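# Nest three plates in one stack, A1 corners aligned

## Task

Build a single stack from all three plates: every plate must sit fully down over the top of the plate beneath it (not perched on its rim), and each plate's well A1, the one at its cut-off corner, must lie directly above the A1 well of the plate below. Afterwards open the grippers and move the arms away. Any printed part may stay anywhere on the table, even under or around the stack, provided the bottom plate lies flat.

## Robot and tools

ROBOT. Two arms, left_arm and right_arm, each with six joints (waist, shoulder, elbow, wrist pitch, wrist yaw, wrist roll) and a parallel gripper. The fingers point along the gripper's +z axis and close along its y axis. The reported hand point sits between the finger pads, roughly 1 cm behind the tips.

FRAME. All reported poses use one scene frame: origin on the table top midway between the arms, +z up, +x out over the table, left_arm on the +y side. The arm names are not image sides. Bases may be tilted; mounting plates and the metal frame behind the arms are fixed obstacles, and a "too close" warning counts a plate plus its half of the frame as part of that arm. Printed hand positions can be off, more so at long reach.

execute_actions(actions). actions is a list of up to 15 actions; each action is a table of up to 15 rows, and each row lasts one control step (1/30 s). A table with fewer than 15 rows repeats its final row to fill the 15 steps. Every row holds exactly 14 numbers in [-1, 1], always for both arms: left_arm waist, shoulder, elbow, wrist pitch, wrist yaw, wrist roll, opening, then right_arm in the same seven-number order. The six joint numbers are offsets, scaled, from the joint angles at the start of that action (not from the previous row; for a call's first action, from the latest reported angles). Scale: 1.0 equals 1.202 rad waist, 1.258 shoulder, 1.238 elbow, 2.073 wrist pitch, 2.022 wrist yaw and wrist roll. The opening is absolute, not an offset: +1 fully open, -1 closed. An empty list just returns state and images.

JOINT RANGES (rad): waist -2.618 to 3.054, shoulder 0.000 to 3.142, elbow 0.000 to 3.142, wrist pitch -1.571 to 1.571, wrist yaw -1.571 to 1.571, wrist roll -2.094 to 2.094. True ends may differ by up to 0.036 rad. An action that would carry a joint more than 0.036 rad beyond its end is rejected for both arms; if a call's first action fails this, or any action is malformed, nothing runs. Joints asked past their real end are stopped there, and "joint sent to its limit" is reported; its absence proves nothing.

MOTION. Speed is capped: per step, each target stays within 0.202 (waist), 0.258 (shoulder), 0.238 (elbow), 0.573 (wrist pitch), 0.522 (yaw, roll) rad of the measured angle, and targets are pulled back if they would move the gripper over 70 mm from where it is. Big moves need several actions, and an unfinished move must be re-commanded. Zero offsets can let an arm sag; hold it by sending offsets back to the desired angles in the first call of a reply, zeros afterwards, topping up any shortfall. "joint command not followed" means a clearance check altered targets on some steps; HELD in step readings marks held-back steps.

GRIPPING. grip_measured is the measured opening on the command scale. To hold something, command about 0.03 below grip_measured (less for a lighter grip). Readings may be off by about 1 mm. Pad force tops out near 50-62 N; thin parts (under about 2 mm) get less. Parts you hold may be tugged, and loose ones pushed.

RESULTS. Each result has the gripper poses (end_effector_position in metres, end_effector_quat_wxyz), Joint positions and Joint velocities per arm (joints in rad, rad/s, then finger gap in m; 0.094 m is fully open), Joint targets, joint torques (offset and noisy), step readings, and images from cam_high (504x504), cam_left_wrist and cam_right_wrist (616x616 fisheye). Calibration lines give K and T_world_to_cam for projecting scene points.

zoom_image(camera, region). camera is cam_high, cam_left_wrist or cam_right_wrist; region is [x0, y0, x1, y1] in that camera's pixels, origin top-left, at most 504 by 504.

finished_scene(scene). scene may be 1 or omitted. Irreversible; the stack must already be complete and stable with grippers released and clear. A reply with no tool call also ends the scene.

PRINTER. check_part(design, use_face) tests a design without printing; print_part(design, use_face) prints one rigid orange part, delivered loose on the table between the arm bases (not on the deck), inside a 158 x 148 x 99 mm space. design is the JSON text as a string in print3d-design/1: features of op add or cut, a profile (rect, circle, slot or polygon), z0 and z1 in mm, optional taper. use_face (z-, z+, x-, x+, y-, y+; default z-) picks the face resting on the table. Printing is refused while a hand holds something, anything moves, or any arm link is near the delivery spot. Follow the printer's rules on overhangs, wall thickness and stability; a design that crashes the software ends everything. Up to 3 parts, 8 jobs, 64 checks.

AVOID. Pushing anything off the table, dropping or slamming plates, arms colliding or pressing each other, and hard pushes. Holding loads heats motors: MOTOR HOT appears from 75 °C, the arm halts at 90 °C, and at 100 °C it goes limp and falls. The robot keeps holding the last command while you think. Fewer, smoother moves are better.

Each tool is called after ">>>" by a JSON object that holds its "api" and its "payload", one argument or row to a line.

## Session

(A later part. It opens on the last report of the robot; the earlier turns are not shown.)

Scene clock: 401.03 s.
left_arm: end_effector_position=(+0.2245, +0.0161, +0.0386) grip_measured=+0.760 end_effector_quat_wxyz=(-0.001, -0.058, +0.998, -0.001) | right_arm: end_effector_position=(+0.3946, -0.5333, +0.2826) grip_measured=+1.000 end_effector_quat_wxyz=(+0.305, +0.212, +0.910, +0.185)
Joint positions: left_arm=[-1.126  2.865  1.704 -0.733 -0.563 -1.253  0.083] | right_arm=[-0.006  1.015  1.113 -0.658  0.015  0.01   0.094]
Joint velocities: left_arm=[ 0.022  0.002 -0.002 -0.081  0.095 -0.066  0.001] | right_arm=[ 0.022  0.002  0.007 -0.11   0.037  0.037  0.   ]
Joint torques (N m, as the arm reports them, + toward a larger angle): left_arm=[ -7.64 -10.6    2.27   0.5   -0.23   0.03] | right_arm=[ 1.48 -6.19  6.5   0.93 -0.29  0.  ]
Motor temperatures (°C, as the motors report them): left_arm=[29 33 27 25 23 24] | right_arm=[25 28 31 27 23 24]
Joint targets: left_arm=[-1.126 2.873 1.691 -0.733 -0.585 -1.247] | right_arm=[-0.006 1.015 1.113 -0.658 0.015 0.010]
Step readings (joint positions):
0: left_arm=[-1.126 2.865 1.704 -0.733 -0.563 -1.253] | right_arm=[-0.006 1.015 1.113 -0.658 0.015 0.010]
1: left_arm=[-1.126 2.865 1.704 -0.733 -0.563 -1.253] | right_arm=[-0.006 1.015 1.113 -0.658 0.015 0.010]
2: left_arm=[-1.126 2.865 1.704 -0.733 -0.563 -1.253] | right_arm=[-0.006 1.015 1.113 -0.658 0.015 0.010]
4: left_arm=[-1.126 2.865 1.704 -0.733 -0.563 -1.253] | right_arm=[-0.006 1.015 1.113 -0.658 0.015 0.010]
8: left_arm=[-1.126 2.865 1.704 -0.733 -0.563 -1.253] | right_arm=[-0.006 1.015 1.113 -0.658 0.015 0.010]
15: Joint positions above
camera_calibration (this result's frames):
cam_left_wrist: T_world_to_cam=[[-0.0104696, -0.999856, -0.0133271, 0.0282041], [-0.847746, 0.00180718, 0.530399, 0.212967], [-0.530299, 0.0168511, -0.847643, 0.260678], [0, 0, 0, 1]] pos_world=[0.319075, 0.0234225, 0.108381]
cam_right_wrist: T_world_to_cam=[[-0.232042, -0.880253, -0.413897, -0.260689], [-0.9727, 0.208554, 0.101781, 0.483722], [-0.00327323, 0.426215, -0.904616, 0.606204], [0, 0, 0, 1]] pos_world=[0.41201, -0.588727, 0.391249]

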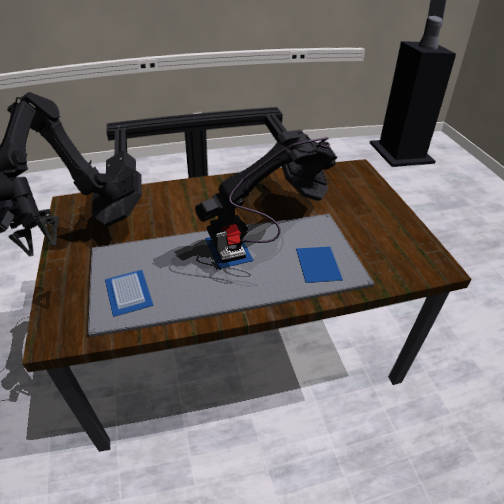

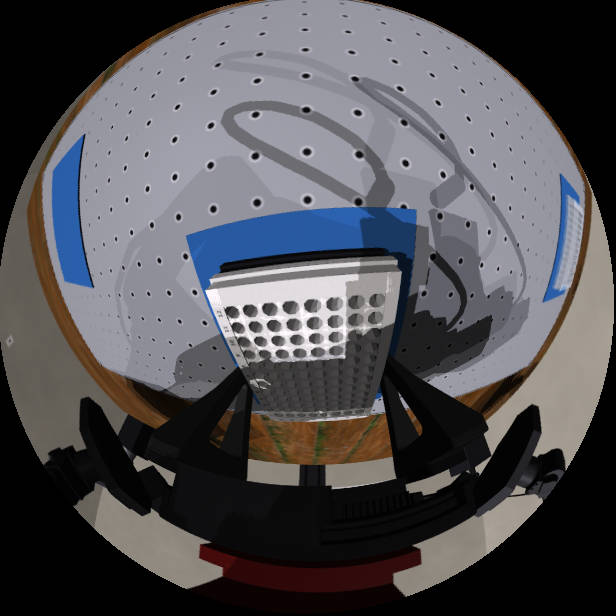

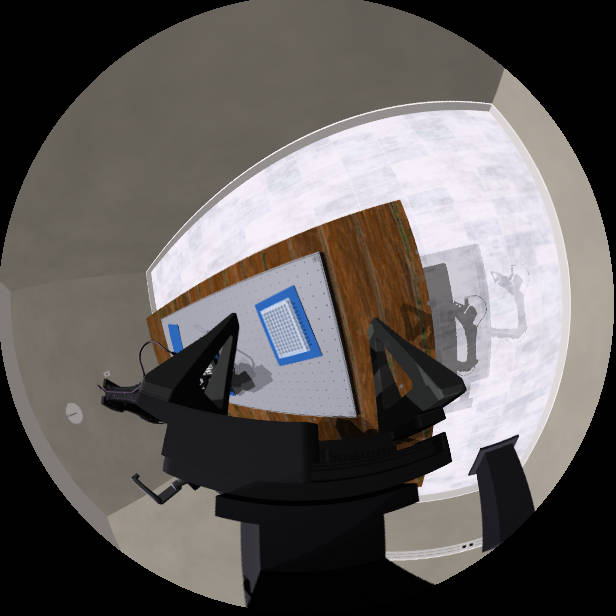

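Push the wrist pitch a bit harder to slide.

>>> {"api": "execute_actions", "payload": {
  "actions": [
    [[0.0,0.006,-0.011,-0.008,-0.011,0.003,0.72,0,0,0,0,0,0,1]]
  ]
}}

>>> {"api": "zoom_image", "payload": {
  "camera": "cam_left_wrist",
  "region": [180, 200, 440, 440]
}}

Scene clock: 409.27 s.
left_arm: end_effector_position=(+0.2245, +0.0162, +0.0386) grip_measured=+0.760 end_effector_quat_wxyz=(-0.001, -0.058, +0.998, -0.001) | right_arm: end_effector_position=(+0.3946, -0.5333, +0.2826) grip_measured=+1.000 end_effector_quat_wxyz=(+0.305, +0.212, +0.910, +0.185)
Joint positions: left_arm=[-1.126  2.865  1.704 -0.734 -0.563 -1.253  0.083] | right_arm=[-0.006  1.015  1.113 -0.658  0.015  0.01   0.094]
Joint velocities: left_arm=[ 0.007 -0.012  0.007  0.022 -0.022  0.051 -0.001] | right_arm=[ 0.002 -0.032 -0.002 -0.022  0.066  0.007  0.   ]
Joint torques (N m, as the arm reports them, + toward a larger angle): left_arm=[ -7.65 -10.58   2.29   0.36  -0.23   0.03] | right_arm=[ 1.48 -6.19  6.49  0.94 -0.3   0.01]
Motor temperatures (°C, as the motors report them): left_arm=[28 33 26 24 23 24] | right_arm=[25 28 31 27 23 24]
Joint targets: left_arm=[-1.126 2.873 1.691 -0.750 -0.585 -1.247] | right_arm=[-0.006 1.015 1.113 -0.658 0.015 0.010]
Step readings (joint positions):
0: left_arm=[-1.126 2.865 1.704 -0.733 -0.563 -1.253] | right_arm=[-0.006 1.015 1.113 -0.658 0.015 0.010]
1: left_arm=[-1.126 2.865 1.704 -0.734 -0.563 -1.253] | right_arm=[-0.006 1.015 1.113 -0.658 0.015 0.010]
2: left_arm=[-1.126 2.865 1.704 -0.734 -0.563 -1.253] | right_arm=[-0.006 1.015 1.113 -0.658 0.015 0.010]
4: left_arm=[-1.126 2.865 1.704 -0.734 -0.563 -1.253] | right_arm=[-0.006 1.015 1.113 -0.658 0.015 0.010]
8: left_arm=[-1.126 2.865 1.704 -0.734 -0.563 -1.253] | right_arm=[-0.006 1.015 1.113 -0.658 0.015 0.010]
15: Joint positions above
camera_calibration (this result's frames):
cam_left_wrist: T_world_to_cam=[[-0.010676, -0.99985, -0.0136179, 0.0283378], [-0.847674, 0.00182554, 0.530514, 0.212916], [-0.53041, 0.0172073, -0.847567, 0.260675], [0, 0, 0, 1]] pos_world=[0.31905, 0.0234593, 0.10837]
cam_right_wrist: T_world_to_cam=[[-0.232042, -0.880253, -0.413897, -0.260689], [-0.9727, 0.208554, 0.101781, 0.483722], [-0.00327323, 0.426215, -0.904616, 0.606204], [0, 0, 0, 1]] pos_world=[0.41201, -0.588727, 0.391249]

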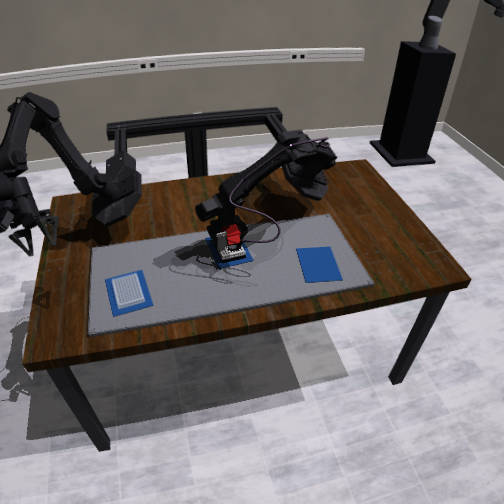

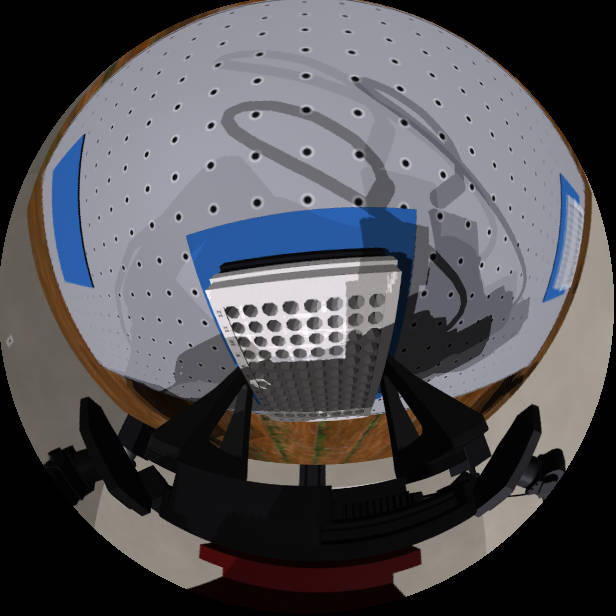

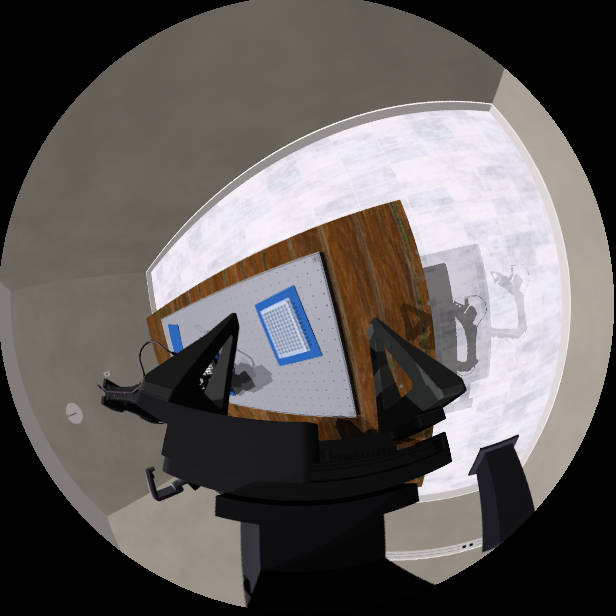

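Region (180, 200, 440, 440) of cam_left_wrist's 616x616 image, scaled by 1.938, with more detail than that image has; it fills the top 465 rows of this view, and the rest is white.

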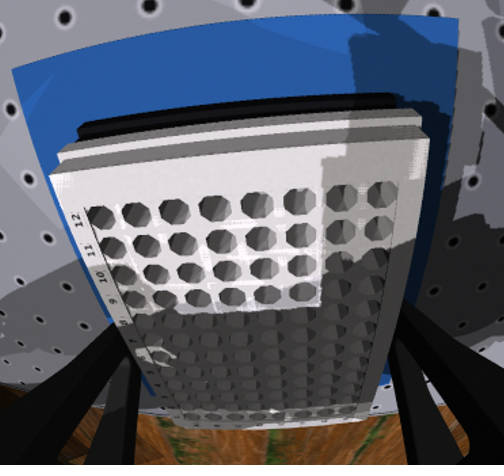

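>>> {"api": "execute_actions", "payload": {
  "actions": [
    [[-0.008,0.0,-0.002,0.007,-0.011,0.003,0.72,0,0,0,0,0,0,1],[-0.008,0.0,-0.002,0.007,-0.011,0.003,0.72,0,0,0,0,0,0,1],[-0.008,0.0,-0.002,0.007,-0.011,0.003,0.72,0,0,0,0,0,0,1],[-0.008,0.0,-0.002,0.007,-0.011,0.003,1,0,0,0,0,0,0,1]]
  ]
}}

>>> {"api": "zoom_image", "payload": {
  "camera": "cam_left_wrist",
  "region": [180, 200, 440, 440]
}}

Scene clock: 417.33 s.
left_arm: end_effector_position=(+0.2248, +0.0162, +0.0386) grip_measured=+1.000 end_effector_quat_wxyz=(-0.001, -0.058, +0.998, -0.001) | right_arm: end_effector_position=(+0.3946, -0.5333, +0.2826) grip_measured=+1.000 end_effector_quat_wxyz=(+0.305, +0.212, +0.910, +0.185)
Joint positions: left_arm=[-1.125  2.865  1.704 -0.733 -0.564 -1.253  0.094] | right_arm=[-0.006  1.015  1.113 -0.658  0.015  0.01   0.094]
Joint velocities: left_arm=[-0.007 -0.007  0.002 -0.007  0.022 -0.037  0.   ] | right_arm=[ 0.007 -0.002 -0.002  0.095 -0.037 -0.051  0.   ]
Joint torques (N m, as the arm reports them, + toward a larger angle): left_arm=[ -8.6  -11.31   3.09   0.61  -0.22   0.02] | right_arm=[ 1.48 -6.18  6.55  0.94 -0.3   0.  ]
Motor temperatures (°C, as the motors report them): left_arm=[28 33 26 24 23 24] | right_arm=[25 28 31 27 23 24]
Joint targets: left_arm=[-1.135 2.865 1.702 -0.719 -0.585 -1.247] | right_arm=[-0.006 1.015 1.113 -0.658 0.015 0.010]
Step readings (joint positions):
0: left_arm=[-1.126 2.865 1.704 -0.734 -0.563 -1.253] | right_arm=[-0.006 1.015 1.113 -0.658 0.015 0.010]
1: left_arm=[-1.126 2.865 1.704 -0.734 -0.563 -1.253] | right_arm=[-0.006 1.015 1.113 -0.658 0.015 0.010]
2: left_arm=[-1.126 2.865 1.704 -0.734 -0.563 -1.253] | right_arm=[-0.006 1.015 1.113 -0.658 0.015 0.010]
4: left_arm=[-1.126 2.865 1.704 -0.733 -0.563 -1.253] | right_arm=[-0.006 1.015 1.113 -0.658 0.015 0.010]
8: left_arm=[-1.125 2.865 1.704 -0.733 -0.563 -1.253] | right_arm=[-0.006 1.015 1.113 -0.658 0.015 0.010]
15: Joint positions above
camera_calibration (this result's frames):
cam_left_wrist: T_world_to_cam=[[-0.00994552, -0.999857, -0.0136508, 0.0281872], [-0.848267, 0.0012076, 0.529567, 0.213428], [-0.529475, 0.0168464, -0.848158, 0.260603], [0, 0, 0, 1]] pos_world=[0.319307, 0.0235352, 0.108393]
cam_right_wrist: T_world_to_cam=[[-0.232042, -0.880253, -0.413897, -0.260689], [-0.9727, 0.208554, 0.101781, 0.483722], [-0.00327323, 0.426215, -0.904616, 0.606204], [0, 0, 0, 1]] pos_world=[0.41201, -0.588727, 0.391249]

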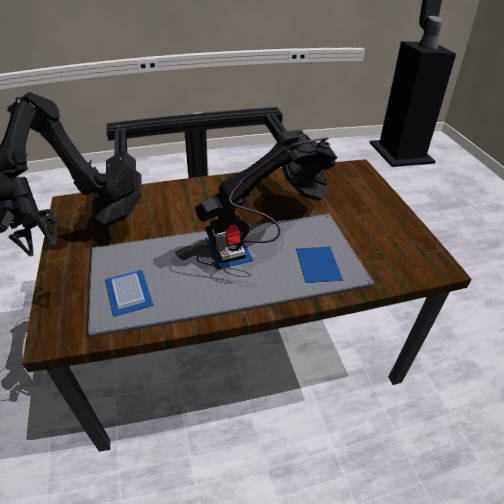

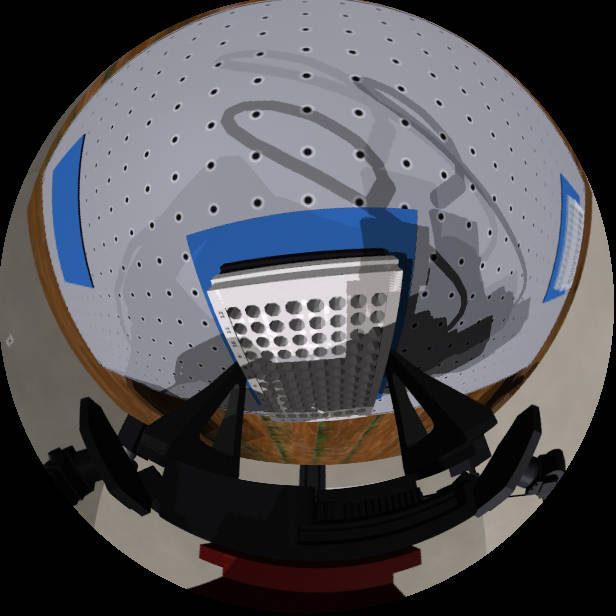

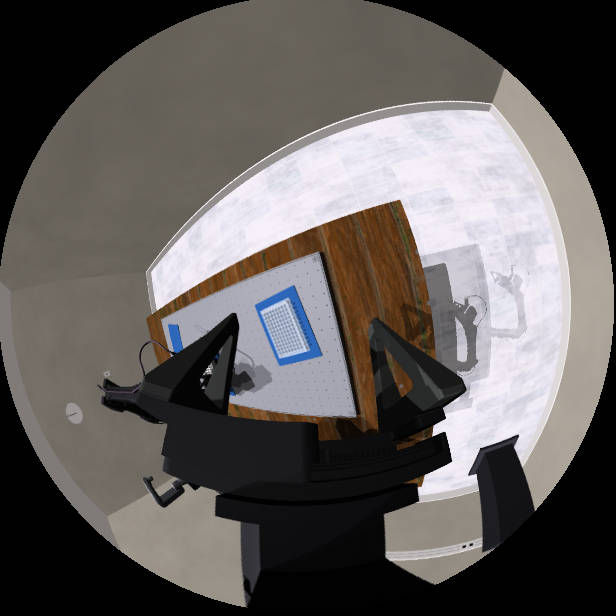

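Region (180, 200, 440, 440) of cam_left_wrist's 616x616 image, scaled by 1.938, with more detail than that image has; it fills the top 465 rows of this view, and the rest is white.

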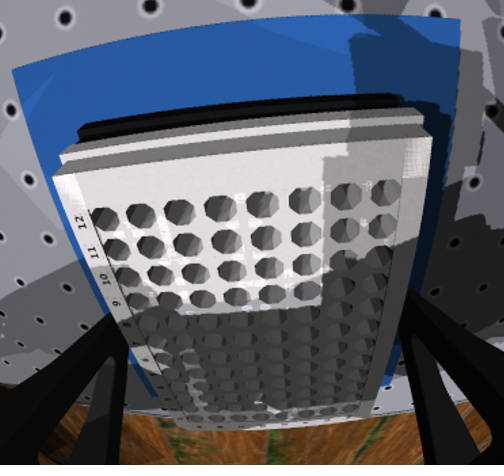

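>>> {"api": "execute_actions", "payload": {
  "actions": [
    [[0.009,0.019,-0.011,0.031,-0.015,0.015,1,0,0,0,0,0,0,1]]
  ]
}}

Scene clock: 425.43 s.
left_arm: end_effector_position=(+0.2264, +0.0159, +0.0244) grip_measured=+1.000 end_effector_quat_wxyz=(+0.000, -0.060, +0.998, -0.002) | right_arm: end_effector_position=(+0.3946, -0.5333, +0.2826) grip_measured=+1.000 end_effector_quat_wxyz=(+0.305, +0.212, +0.910, +0.185)
Joint positions: left_arm=[-1.104  2.889  1.699 -0.687 -0.572 -1.23   0.094] | right_arm=[-0.006  1.015  1.113 -0.658  0.015  0.01   0.094]
Joint velocities: left_arm=[-0.012 -0.002 -0.022  0.022 -0.007 -0.022  0.   ] | right_arm=[ 0.007  0.002 -0.002 -0.022 -0.022 -0.007  0.   ]
Joint torques (N m, as the arm reports them, + toward a larger angle): left_arm=[ -8.76 -11.29   2.57   0.65  -0.24   0.01] | right_arm=[ 1.46 -6.18  6.52  0.94 -0.3   0.  ]
Motor temperatures (°C, as the motors report them): left_arm=[29 34 26 24 23 24] | right_arm=[25 28 31 27 23 24]
Joint targets: left_arm=[-1.115 2.889 1.691 -0.669 -0.594 -1.223] | right_arm=[-0.006 1.015 1.113 -0.658 0.015 0.010]
Step readings (joint positions):
0: left_arm=[-1.125 2.865 1.704 -0.733 -0.564 -1.253] | right_arm=[-0.006 1.015 1.113 -0.658 0.015 0.010]
1: left_arm=[-1.124 2.867 1.704 -0.729 -0.565 -1.250] | right_arm=[-0.006 1.015 1.113 -0.658 0.015 0.010]
2: left_arm=[-1.122 2.870 1.704 -0.719 -0.567 -1.246] | right_arm=[-0.006 1.015 1.113 -0.658 0.015 0.010]
4: left_arm=[-1.114 2.878 1.704 -0.704 -0.569 -1.239] | right_arm=[-0.006 1.015 1.113 -0.658 0.015 0.010]
8: left_arm=[-1.104 2.889 1.699 -0.691 -0.571 -1.234] | right_arm=[-0.006 1.015 1.113 -0.658 0.015 0.010]
15: Joint positions above
camera_calibration (this result's frames):
cam_left_wrist: T_world_to_cam=[[-0.00702699, -0.999913, -0.0112036, 0.0270075], [-0.849486, 0.0000581686, 0.527612, 0.222627], [-0.527565, 0.0132248, -0.849412, 0.249066], [0, 0, 0, 1]] pos_world=[0.320706, 0.0236984, 0.0944013]
cam_right_wrist: T_world_to_cam=[[-0.232042, -0.880253, -0.413897, -0.260689], [-0.9727, 0.208554, 0.101781, 0.483722], [-0.00327323, 0.426215, -0.904616, 0.606204], [0, 0, 0, 1]] pos_world=[0.41201, -0.588727, 0.391249]

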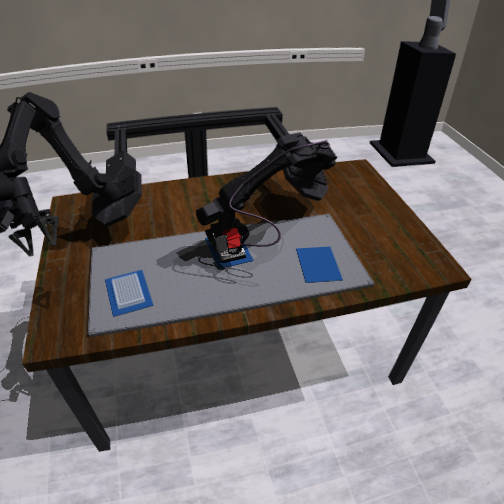

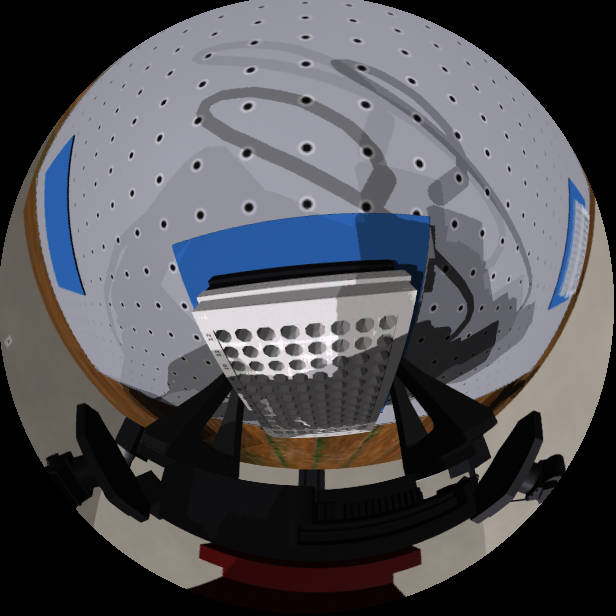

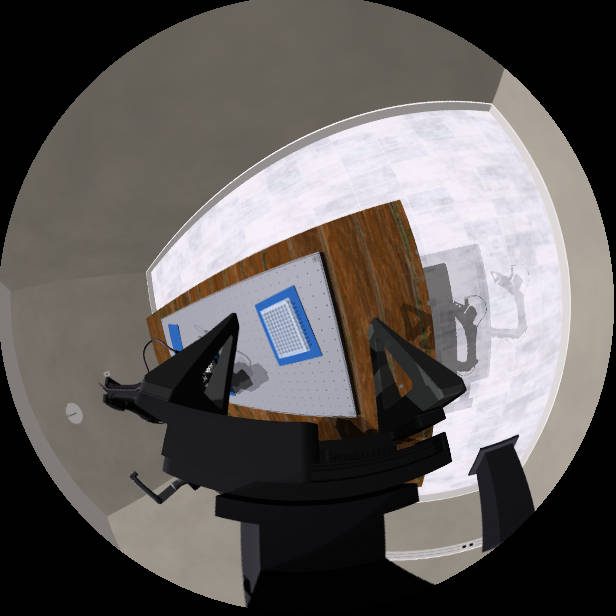

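Down another ~4 mm.

>>> {"api": "execute_actions", "payload": {
  "actions": [
    [[0.0,0.011,-0.011,0.014,-0.011,0.006,1,0,0,0,0,0,0,1]]
  ]
}}

Scene clock: 428.77 s.
left_arm: end_effector_position=(+0.2268, +0.0158, +0.0241) grip_measured=+1.000 end_effector_quat_wxyz=(+0.000, -0.057, +0.998, -0.003) | right_arm: end_effector_position=(+0.3946, -0.5333, +0.2826) grip_measured=+1.000 end_effector_quat_wxyz=(+0.305, +0.212, +0.910, +0.185)
Joint positions: left_arm=[-1.103  2.889  1.699 -0.685 -0.572 -1.223  0.094] | right_arm=[-0.006  1.015  1.113 -0.658  0.015  0.01   0.094]
Joint velocities: left_arm=[-0.002 -0.017  0.002 -0.007 -0.066 -0.007  0.   ] | right_arm=[ 0.002  0.002  0.002 -0.007 -0.022  0.007  0.   ]
Joint torques (N m, as the arm reports them, + toward a larger angle): left_arm=[ -7.84 -10.     2.18   0.73  -0.24   0.01] | right_arm=[ 1.48 -6.14  6.52  0.94 -0.31  0.  ]
Motor temperatures (°C, as the motors report them): left_arm=[29 34 26 24 23 24] | right_arm=[25 28 31 27 23 24]
Joint targets: left_arm=[-1.104 2.903 1.685 -0.658 -0.594 -1.218] | right_arm=[-0.006 1.015 1.113 -0.658 0.015 0.010]
Step readings (joint positions):
0: left_arm=[-1.104 2.889 1.699 -0.687 -0.572 -1.229] | right_arm=[-0.006 1.015 1.113 -0.658 0.015 0.010]
1: left_arm=[-1.103 2.889 1.699 -0.686 -0.572 -1.228] | right_arm=[-0.006 1.015 1.113 -0.658 0.015 0.010]
2: left_arm=[-1.103 2.889 1.699 -0.686 -0.572 -1.227] | right_arm=[-0.006 1.015 1.113 -0.658 0.015 0.010]
4: left_arm=[-1.103 2.889 1.699 -0.686 -0.572 -1.225] | right_arm=[-0.006 1.015 1.113 -0.658 0.015 0.010]
8: left_arm=[-1.103 2.889 1.699 -0.685 -0.572 -1.223] | right_arm=[-0.006 1.015 1.113 -0.658 0.015 0.010]
15: Joint positions above
camera_calibration (this result's frames):
cam_left_wrist: T_world_to_cam=[[-0.0125314, -0.999867, -0.0104356, 0.0281738], [-0.849485, 0.00514019, 0.527588, 0.223011], [-0.527464, 0.0154763, -0.849436, 0.249005], [0, 0, 0, 1]] pos_world=[0.321139, 0.0231701, 0.0941498]
cam_right_wrist: T_world_to_cam=[[-0.232042, -0.880253, -0.413897, -0.260689], [-0.9727, 0.208554, 0.101781, 0.483722], [-0.00327323, 0.426215, -0.904616, 0.606204], [0, 0, 0, 1]] pos_world=[0.41201, -0.588727, 0.391249]

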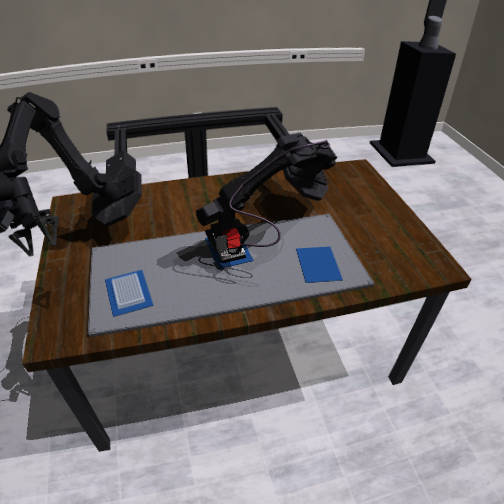

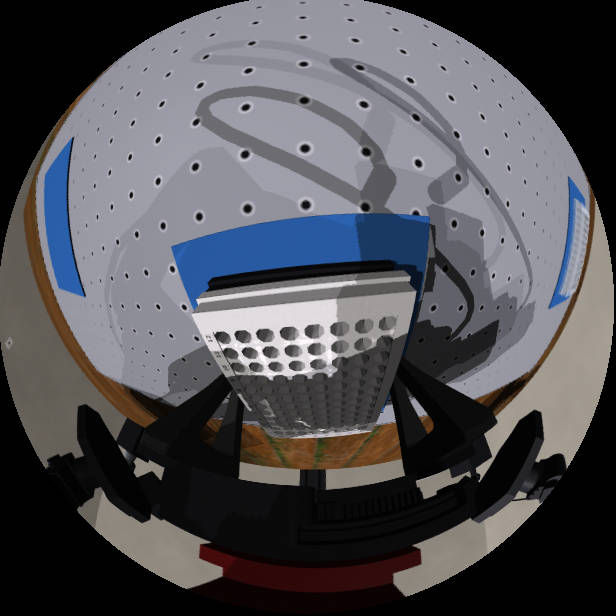

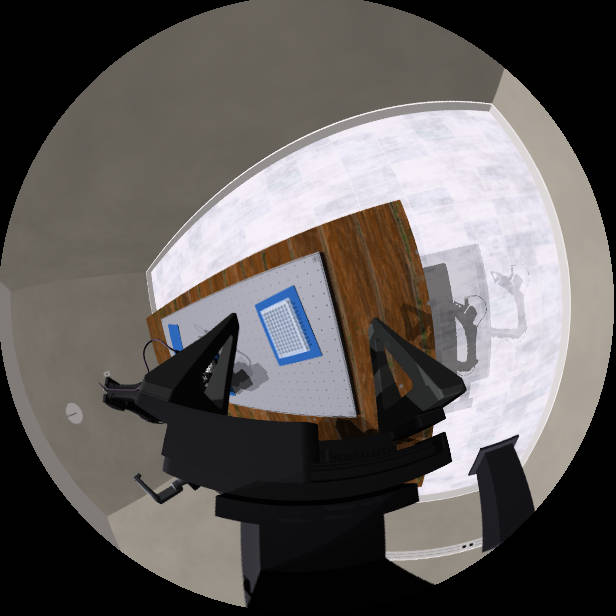

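>>> {"api": "execute_actions", "payload": {
  "actions": [
    [[-0.009,0.0,-0.004,0.008,-0.011,0.003,0.8,0,0,0,0,0,0,1]]
  ]
}}

>>> {"api": "execute_actions", "payload": {
  "actions": [
    [[-0.009,0.0,-0.004,0.008,-0.011,0.003,1,0,0,0,0,0,0,1]]
  ]
}}

>>> {"api": "zoom_image", "payload": {
  "camera": "cam_left_wrist",
  "region": [170, 200, 450, 440]
}}

Scene clock: 435.00 s.
left_arm: end_effector_position=(+0.2272, +0.0149, +0.0241) grip_measured=+0.813 end_effector_quat_wxyz=(+0.001, -0.058, +0.998, -0.004) | right_arm: end_effector_position=(+0.3946, -0.5333, +0.2826) grip_measured=+1.000 end_effector_quat_wxyz=(+0.305, +0.212, +0.910, +0.185)
Joint positions: left_arm=[-1.103  2.889  1.699 -0.681 -0.572 -1.222  0.085] | right_arm=[-0.006  1.015  1.113 -0.658  0.015  0.01   0.094]
Joint velocities: left_arm=[ 0.002  0.002 -0.002  0.022  0.037 -0.051  0.001] | right_arm=[-0.002  0.002  0.017  0.022 -0.022 -0.066  0.   ]
Joint torques (N m, as the arm reports them, + toward a larger angle): left_arm=[ -8.74 -11.32   2.8    0.61  -0.23   0.02] | right_arm=[ 1.49 -6.2   6.52  0.94 -0.3   0.01]
Motor temperatures (°C, as the motors report them): left_arm=[29 34 26 24 23 24] | right_arm=[25 28 31 27 23 24]
Joint targets: left_arm=[-1.113 2.889 1.694 -0.669 -0.594 -1.217] | right_arm=[-0.006 1.015 1.113 -0.658 0.015 0.010]
Step readings (joint positions):
0: left_arm=[-1.103 2.889 1.699 -0.685 -0.572 -1.223] | right_arm=[-0.006 1.015 1.113 -0.658 0.015 0.010]
1: left_arm=[-1.103 2.889 1.699 -0.685 -0.572 -1.223] | right_arm=[-0.006 1.015 1.113 -0.658 0.015 0.010]
2: left_arm=[-1.103 2.889 1.699 -0.682 -0.572 -1.222] | right_arm=[-0.006 1.015 1.113 -0.658 0.015 0.010]
4: left_arm=[-1.103 2.889 1.699 -0.681 -0.572 -1.222] | right_arm=[-0.006 1.015 1.113 -0.658 0.015 0.010]
8: left_arm=[-1.103 2.889 1.699 -0.681 -0.572 -1.222] | right_arm=[-0.006 1.015 1.113 -0.658 0.015 0.010]
15: Joint positions above
camera_calibration (this result's frames):
cam_left_wrist: T_world_to_cam=[[-0.0104159, -0.999921, -0.00700768, 0.0267147], [-0.850395, 0.00517113, 0.52612, 0.223637], [-0.526042, 0.0114393, -0.850381, 0.249022], [0, 0, 0, 1]] pos_world=[0.321454, 0.0227075, 0.0942908]
cam_right_wrist: T_world_to_cam=[[-0.232042, -0.880253, -0.413897, -0.260689], [-0.9727, 0.208554, 0.101781, 0.483722], [-0.00327323, 0.426215, -0.904616, 0.606204], [0, 0, 0, 1]] pos_world=[0.41201, -0.588727, 0.391249]

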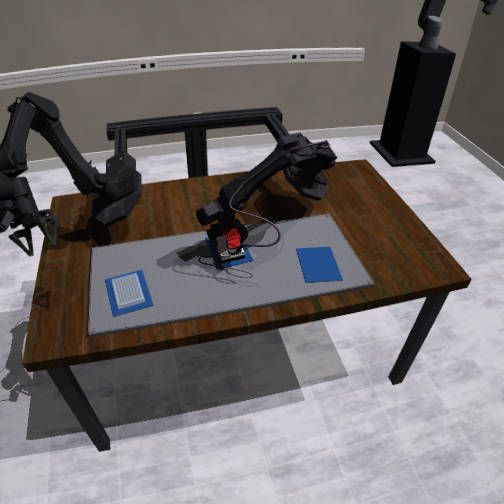

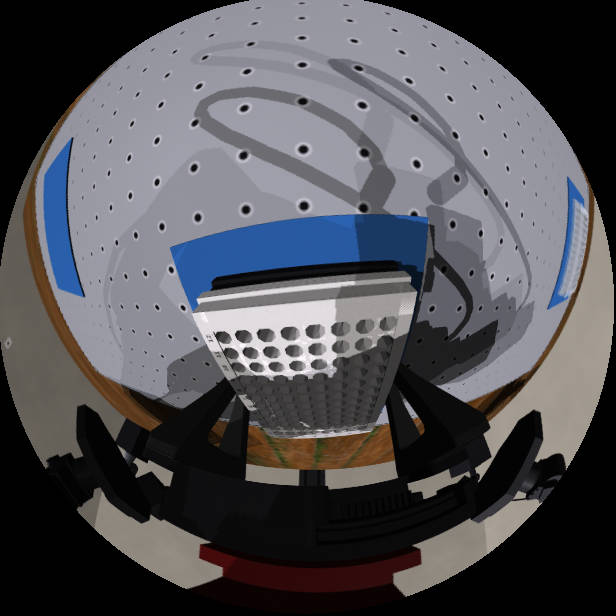

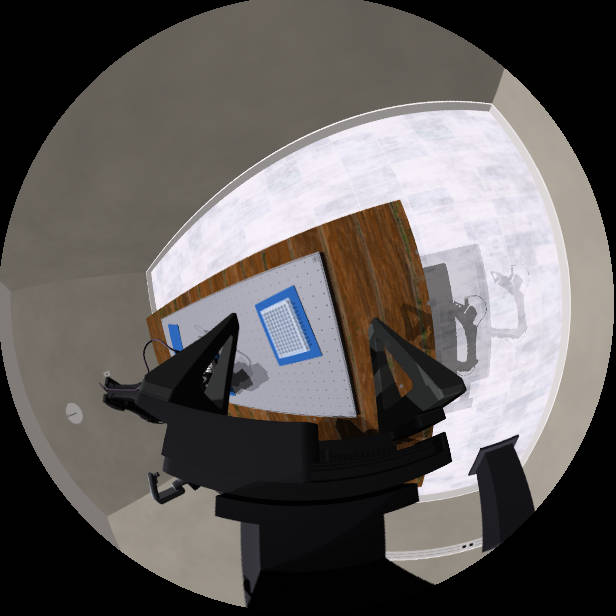

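Scene clock: 435.50 s.
left_arm: end_effector_position=(+0.2275, +0.0153, +0.0241) grip_measured=+1.000 end_effector_quat_wxyz=(+0.002, -0.057, +0.998, -0.004) | right_arm: end_effector_position=(+0.3946, -0.5333, +0.2826) grip_measured=+1.000 end_effector_quat_wxyz=(+0.305, +0.212, +0.910, +0.185)
Joint positions: left_arm=[-1.103  2.889  1.699 -0.682 -0.574 -1.222  0.094] | right_arm=[-0.006  1.015  1.113 -0.658  0.015  0.01   0.094]
Joint velocities: left_arm=[-0.002  0.007  0.007 -0.022 -0.022 -0.022  0.   ] | right_arm=[ 0.017 -0.007  0.012  0.051  0.007 -0.037  0.   ]
Joint torques (N m, as the arm reports them, + toward a larger angle): left_arm=[ -8.76 -11.32   2.8    0.65  -0.21   0.01] | right_arm=[ 1.46 -6.18  6.51  0.93 -0.3  -0.02]
Motor temperatures (°C, as the motors report them): left_arm=[29 34 26 24 23 24] | right_arm=[25 28 31 27 23 24]
Joint targets: left_arm=[-1.113 2.889 1.694 -0.664 -0.594 -1.216] | right_arm=[-0.006 1.015 1.113 -0.658 0.015 0.010]
Step readings (joint positions):
0: left_arm=[-1.103 2.889 1.699 -0.681 -0.572 -1.222] | right_arm=[-0.006 1.015 1.113 -0.658 0.015 0.010]
1: left_arm=[-1.103 2.889 1.699 -0.681 -0.572 -1.222] | right_arm=[-0.006 1.015 1.113 -0.658 0.015 0.010]
2: left_arm=[-1.103 2.889 1.699 -0.681 -0.573 -1.222] | right_arm=[-0.006 1.015 1.113 -0.658 0.015 0.010]
4: left_arm=[-1.103 2.889 1.699 -0.682 -0.574 -1.222] | right_arm=[-0.006 1.015 1.113 -0.658 0.015 0.010]
8: left_arm=[-1.103 2.889 1.699 -0.682 -0.574 -1.222] | right_arm=[-0.006 1.015 1.113 -0.658 0.015 0.010]
15: Joint positions above
camera_calibration (this result's frames):
cam_left_wrist: T_world_to_cam=[[-0.0115591, -0.999896, -0.00862928, 0.0273494], [-0.851318, 0.00531389, 0.524624, 0.224126], [-0.524523, 0.0134104, -0.851291, 0.248815], [0, 0, 0, 1]] pos_world=[0.321628, 0.0228189, 0.0944682]
cam_right_wrist: T_world_to_cam=[[-0.232042, -0.880253, -0.413897, -0.260689], [-0.9727, 0.208554, 0.101781, 0.483722], [-0.00327323, 0.426215, -0.904616, 0.606204], [0, 0, 0, 1]] pos_world=[0.41201, -0.588727, 0.391249]

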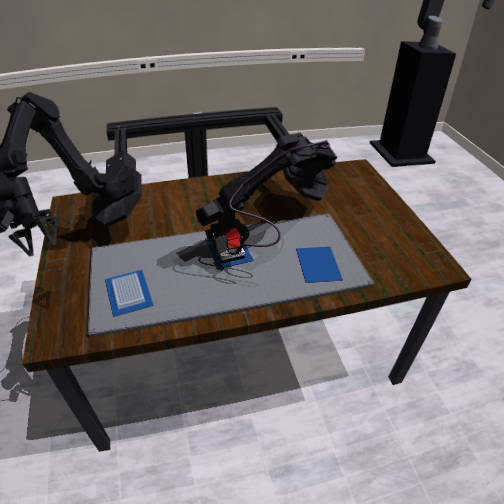

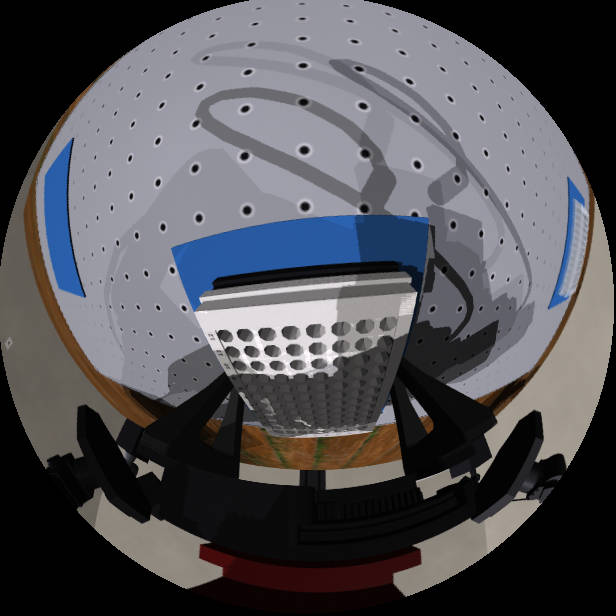

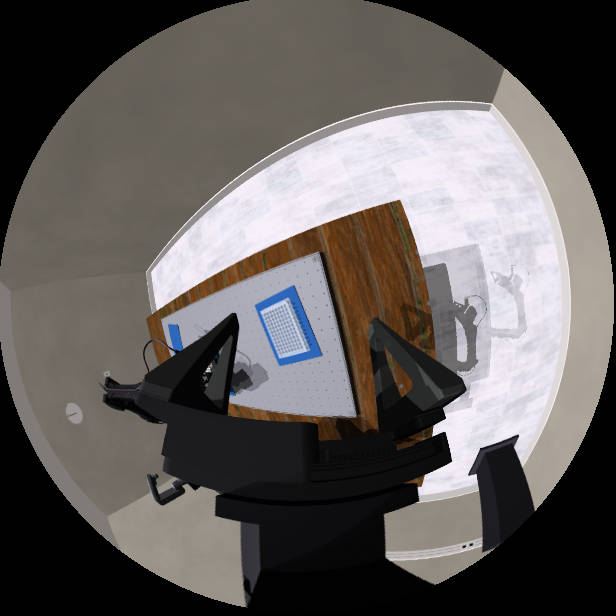

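Region (170, 200, 450, 440) of cam_left_wrist's 616x616 image, scaled by 1.800, with more detail than that image has; it fills the top 432 rows of this view, and the rest is white.

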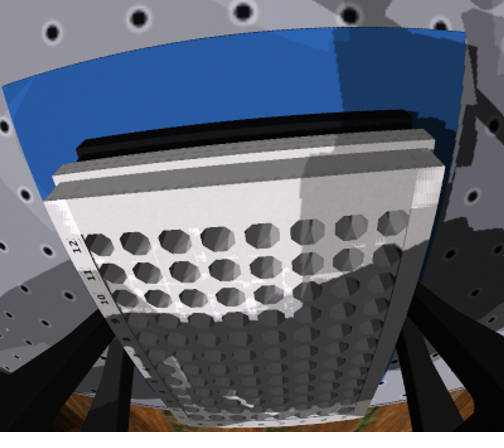

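>>> {"api": "execute_actions", "payload": {
  "actions": [
    [[-0.035,-0.04,0.015,-0.03,0.005,-0.018,1,0.24,0.3,0,-0.03,0.155,0.11,1],[-0.035,-0.04,0.015,-0.03,0.005,-0.018,1,0.24,0.3,0,-0.03,0.155,0.11,1],[-0.035,-0.04,0.015,-0.03,0.005,-0.018,1,0.24,0.3,0,-0.03,0.155,0.11,1],[-0.035,-0.04,0.015,-0.03,0.005,-0.018,1,0.24,0.3,0,-0.03,0.155,0.11,1],[-0.07,-0.075,0.03,-0.064,0.01,-0.036,1,0.24,0.3,0,-0.03,0.155,0.11,1]],
    [[0.1,-0.4,-0.15,0,0,0,1,0.24,0.3,0.01,-0.03,0.155,0.11,1]],
    [[0.4,-0.4,-0.3,0,0,0.3,1,0,0,0.01,0,0,0,1]]
  ]
}}

Scene clock: 448.27 s.
left_arm: end_effector_position=(+0.4019, +0.3266, +0.1427) grip_measured=+1.000 end_effector_quat_wxyz=(+0.019, -0.203, +0.977, -0.056) | right_arm: end_effector_position=(+0.3615, -0.3188, +0.1343) grip_measured=+1.000 end_effector_quat_wxyz=(+0.018, +0.051, +0.998, +0.034)
Joint positions: left_arm=[-0.508  1.77   1.191 -0.767 -0.56  -0.733  0.094] | right_arm=[ 0.567  1.797  1.118 -0.749  0.592  0.425  0.094]
Joint velocities: left_arm=[-0.208 -0.007  0.007 -0.037  0.007  0.388  0.   ] | right_arm=[ 0.002  0.002 -0.017  0.007  0.022  0.022  0.   ]
Joint torques (N m, as the arm reports them, + toward a larger angle): left_arm=[-8.53 -6.41  2.24  0.57  0.18  0.05] | right_arm=[ 5.54 -7.89  5.68  0.2  -0.06 -0.02]
Motor temperatures (°C, as the motors report them): left_arm=[29 34 27 24 23 24] | right_arm=[25 28 31 27 23 24]
Joint targets: left_arm=[-0.551 1.776 1.173 -0.776 -0.548 -0.675] | right_arm=[0.567 1.798 1.130 -0.749 0.590 0.425]
Step readings (joint positions; steps 1 to 15: 1st action; 16 to 30: 2nd action; 31 to 45: 3rd action):
0: left_arm=[-1.103 2.889 1.699 -0.682 -0.574 -1.222] | right_arm=[-0.006 1.015 1.113 -0.658 0.015 0.010]
1: left_arm=[-1.104 2.886 1.699 -0.687 -0.572 -1.226] | right_arm=[0.016 1.035 1.117 -0.663 0.059 0.036]
2: left_arm=[-1.106 2.883 1.699 -0.697 -0.570 -1.231] | right_arm=[0.062 1.074 1.128 -0.660 0.109 0.068]
4: left_arm=[-1.114 2.873 1.699 -0.711 -0.566 -1.238] | right_arm=[0.156 1.189 1.132 -0.652 0.169 0.112]
8: left_arm=[-1.151 2.834 1.707 -0.766 -0.556 -1.267] | right_arm=[0.269 1.404 1.124 -0.668 0.247 0.178]
15: left_arm=[-1.176 2.808 1.721 -0.785 -0.551 -1.283] | right_arm=[0.277 1.408 1.109 -0.705 0.305 0.218]
16: left_arm=[-1.167 2.785 1.690 -0.763 -0.544 -1.282] | right_arm=[0.297 1.429 1.114 -0.713 0.355 0.249]
17: left_arm=[-1.155 2.741 1.634 -0.756 -0.533 -1.282] | right_arm=[0.336 1.473 1.128 -0.715 0.413 0.283]
19: left_arm=[-1.109 2.643 1.562 -0.785 -0.527 -1.282] | right_arm=[0.430 1.596 1.136 -0.705 0.475 0.328]
23: left_arm=[-1.034 2.444 1.538 -0.793 -0.529 -1.282] | right_arm=[0.563 1.805 1.128 -0.719 0.536 0.388]
30: left_arm=[-1.031 2.279 1.545 -0.775 -0.548 -1.282] | right_arm=[0.567 1.798 1.118 -0.749 0.590 0.424]
31: left_arm=[-1.021 2.265 1.517 -0.753 -0.542 -1.234] | right_arm=[0.567 1.797 1.118 -0.749 0.592 0.425]
32: left_arm=[-1.003 2.231 1.462 -0.739 -0.530 -1.170] | right_arm=[0.567 1.797 1.118 -0.749 0.592 0.425]
34: left_arm=[-0.930 2.142 1.351 -0.744 -0.524 -1.059] | right_arm=[0.567 1.797 1.118 -0.749 0.592 0.425]
38: left_arm=[-0.714 1.948 1.212 -0.765 -0.523 -0.895] | right_arm=[0.567 1.797 1.118 -0.749 0.592 0.425]
45: Joint positions above
camera_calibration (this result's frames):
cam_left_wrist: T_world_to_cam=[[0.276022, -0.956033, 0.0990619, 0.196432], [-0.844192, -0.191868, 0.500527, 0.3737], [-0.459513, -0.221784, -0.860035, 0.488999], [0, 0, 0, 1]] pos_world=[0.485956, 0.367948, 0.214051]
cam_right_wrist: T_world_to_cam=[[-0.0280914, -0.99849, -0.0472008, -0.301616], [-0.785524, -0.00715168, 0.61879, 0.21604], [-0.618193, 0.05446, -0.784137, 0.468167], [0, 0, 0, 1]] pos_world=[0.45065, -0.325112, 0.219188]

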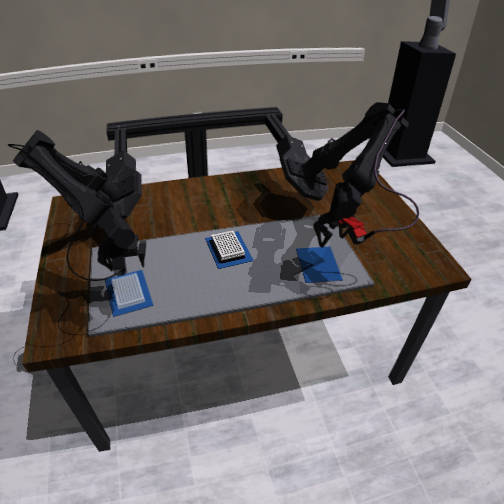

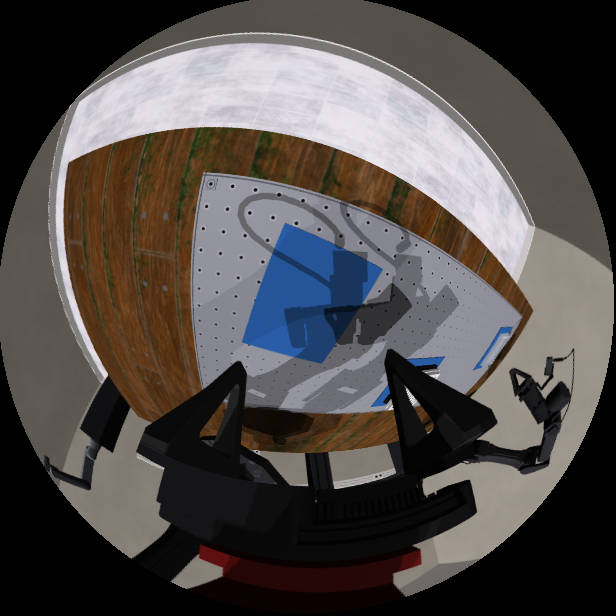

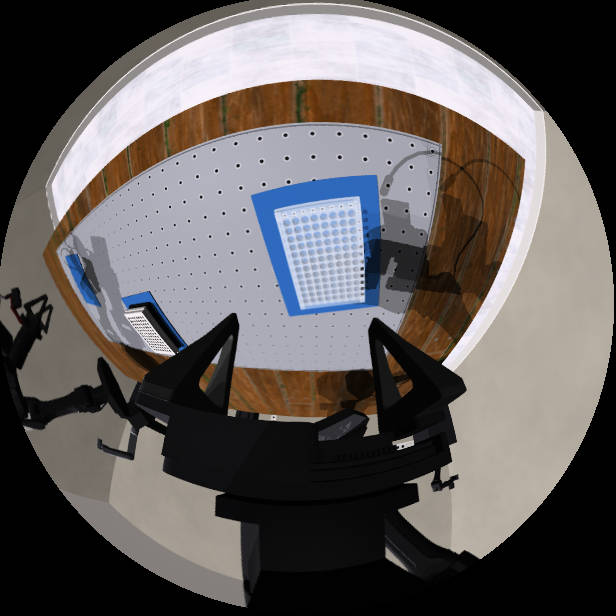

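>>> {"api": "zoom_image", "payload": {
  "camera": "cam_right_wrist",
  "region": [230, 160, 410, 330]
}}

Region (230, 160, 410, 330) of cam_right_wrist's 616x616 image, scaled by 2.800, with more detail than that image has.

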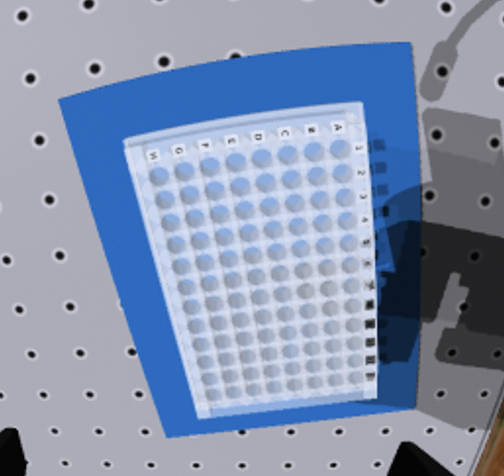

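>>> {"api": "execute_actions", "payload": {
  "actions": [
    [[0,0,0,0,0,0,1,-0.056,0.043,-0.029,0.06,0.009,-0.1,1],[0,0,0,0,0,0,1,-0.056,0.043,-0.029,0.06,0.009,-0.1,1],[0,0,0,0,0,0,1,-0.056,0.043,-0.029,0.06,0.009,-0.1,1],[0,0,0,0,0,0,1,-0.056,0.043,-0.029,0.06,0.009,-0.1,1],[0,0,0,0,0,0,1,-0.112,0.086,-0.058,0.125,0.018,-0.195,1]]
  ]
}}

>>> {"api": "zoom_image", "payload": {
  "camera": "cam_high",
  "region": [195, 215, 265, 277]
}}

Scene clock: 499.00 s.
left_arm: end_effector_position=(+0.3963, +0.3275, +0.1375) grip_measured=+1.000 end_effector_quat_wxyz=(+0.009, -0.199, +0.978, -0.055) | right_arm: end_effector_position=(+0.3661, -0.3395, +0.0703) grip_measured=+1.000 end_effector_quat_wxyz=(+0.009, -0.054, +0.998, +0.003)
Joint positions: left_arm=[-0.497  1.773  1.179 -0.768 -0.55  -0.726  0.094] | right_arm=[ 0.42   1.905  1.062 -0.529  0.618  0.062  0.094]
Joint velocities: left_arm=[-0.012 -0.002  0.007  0.037  0.037 -0.081  0.   ] | right_arm=[ 0.012 -0.007 -0.012  0.095 -0.022 -0.183  0.   ]
Joint torques (N m, as the arm reports them, + toward a larger angle): left_arm=[-6.5  -7.19  4.28  0.61 -0.05 -0.08] | right_arm=[ 6.74 -8.87  3.09  0.23  0.11 -0.11]
Motor temperatures (°C, as the motors report them): left_arm=[29 31 27 24 23 24] | right_arm=[26 29 31 25 23 24]
Joint targets: left_arm=[-0.507 1.770 1.191 -0.767 -0.560 -0.733] | right_arm=[0.432 1.905 1.046 -0.490 0.628 0.031]
Step readings (joint positions):
0: left_arm=[-0.533 1.773 1.179 -0.768 -0.549 -0.683] | right_arm=[0.567 1.797 1.118 -0.749 0.592 0.425]
1: left_arm=[-0.530 1.773 1.179 -0.768 -0.549 -0.689] | right_arm=[0.561 1.801 1.117 -0.739 0.592 0.397]
2: left_arm=[-0.525 1.773 1.179 -0.768 -0.549 -0.697] | right_arm=[0.549 1.809 1.117 -0.719 0.592 0.363]
4: left_arm=[-0.509 1.773 1.179 -0.768 -0.549 -0.708] | right_arm=[0.516 1.830 1.117 -0.687 0.595 0.315]
8: left_arm=[-0.497 1.773 1.179 -0.768 -0.550 -0.720] | right_arm=[0.439 1.886 1.084 -0.576 0.610 0.156]
15: Joint positions above
camera_calibration (this result's frames):
cam_left_wrist: T_world_to_cam=[[0.269207, -0.958387, 0.0949894, 0.20339], [-0.835673, -0.183426, 0.517692, 0.363225], [-0.478726, -0.218746, -0.850277, 0.48745], [0, 0, 0, 1]] pos_world=[0.482139, 0.368179, 0.207109]
cam_right_wrist: T_world_to_cam=[[0.181636, -0.983241, 0.0156614, -0.401227], [-0.761679, -0.130597, 0.634657, 0.207373], [-0.621976, -0.127205, -0.772635, 0.360799], [0, 0, 0, 1]] pos_world=[0.455237, -0.321525, 0.153439]

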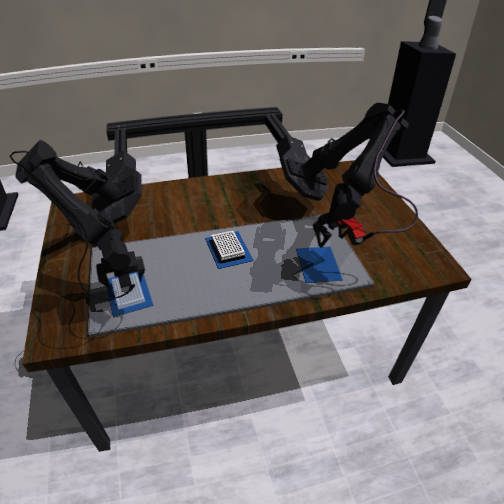

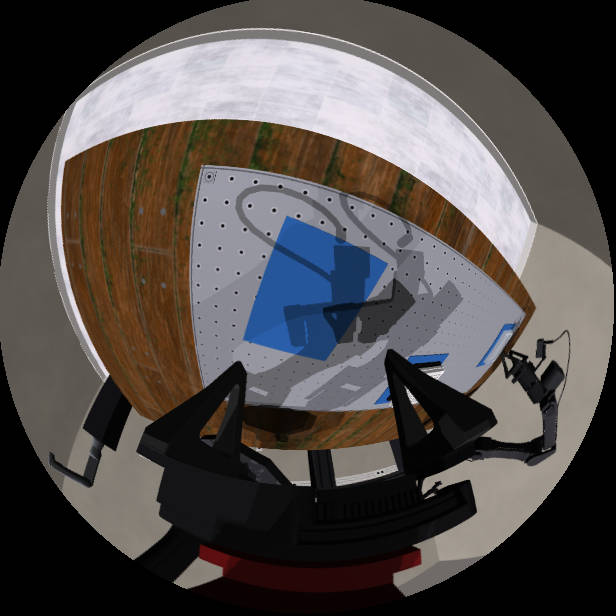

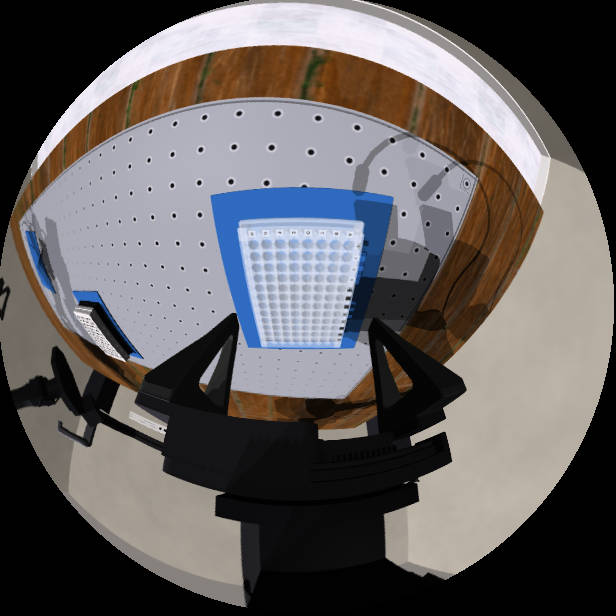

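Region (195, 215, 265, 277) of cam_high's 504x504 image, scaled by 7.200, with more detail than that image has; it fills the top 446 rows of this view, and the rest is white.

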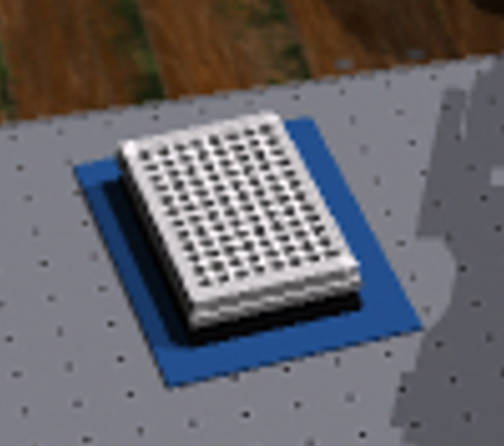

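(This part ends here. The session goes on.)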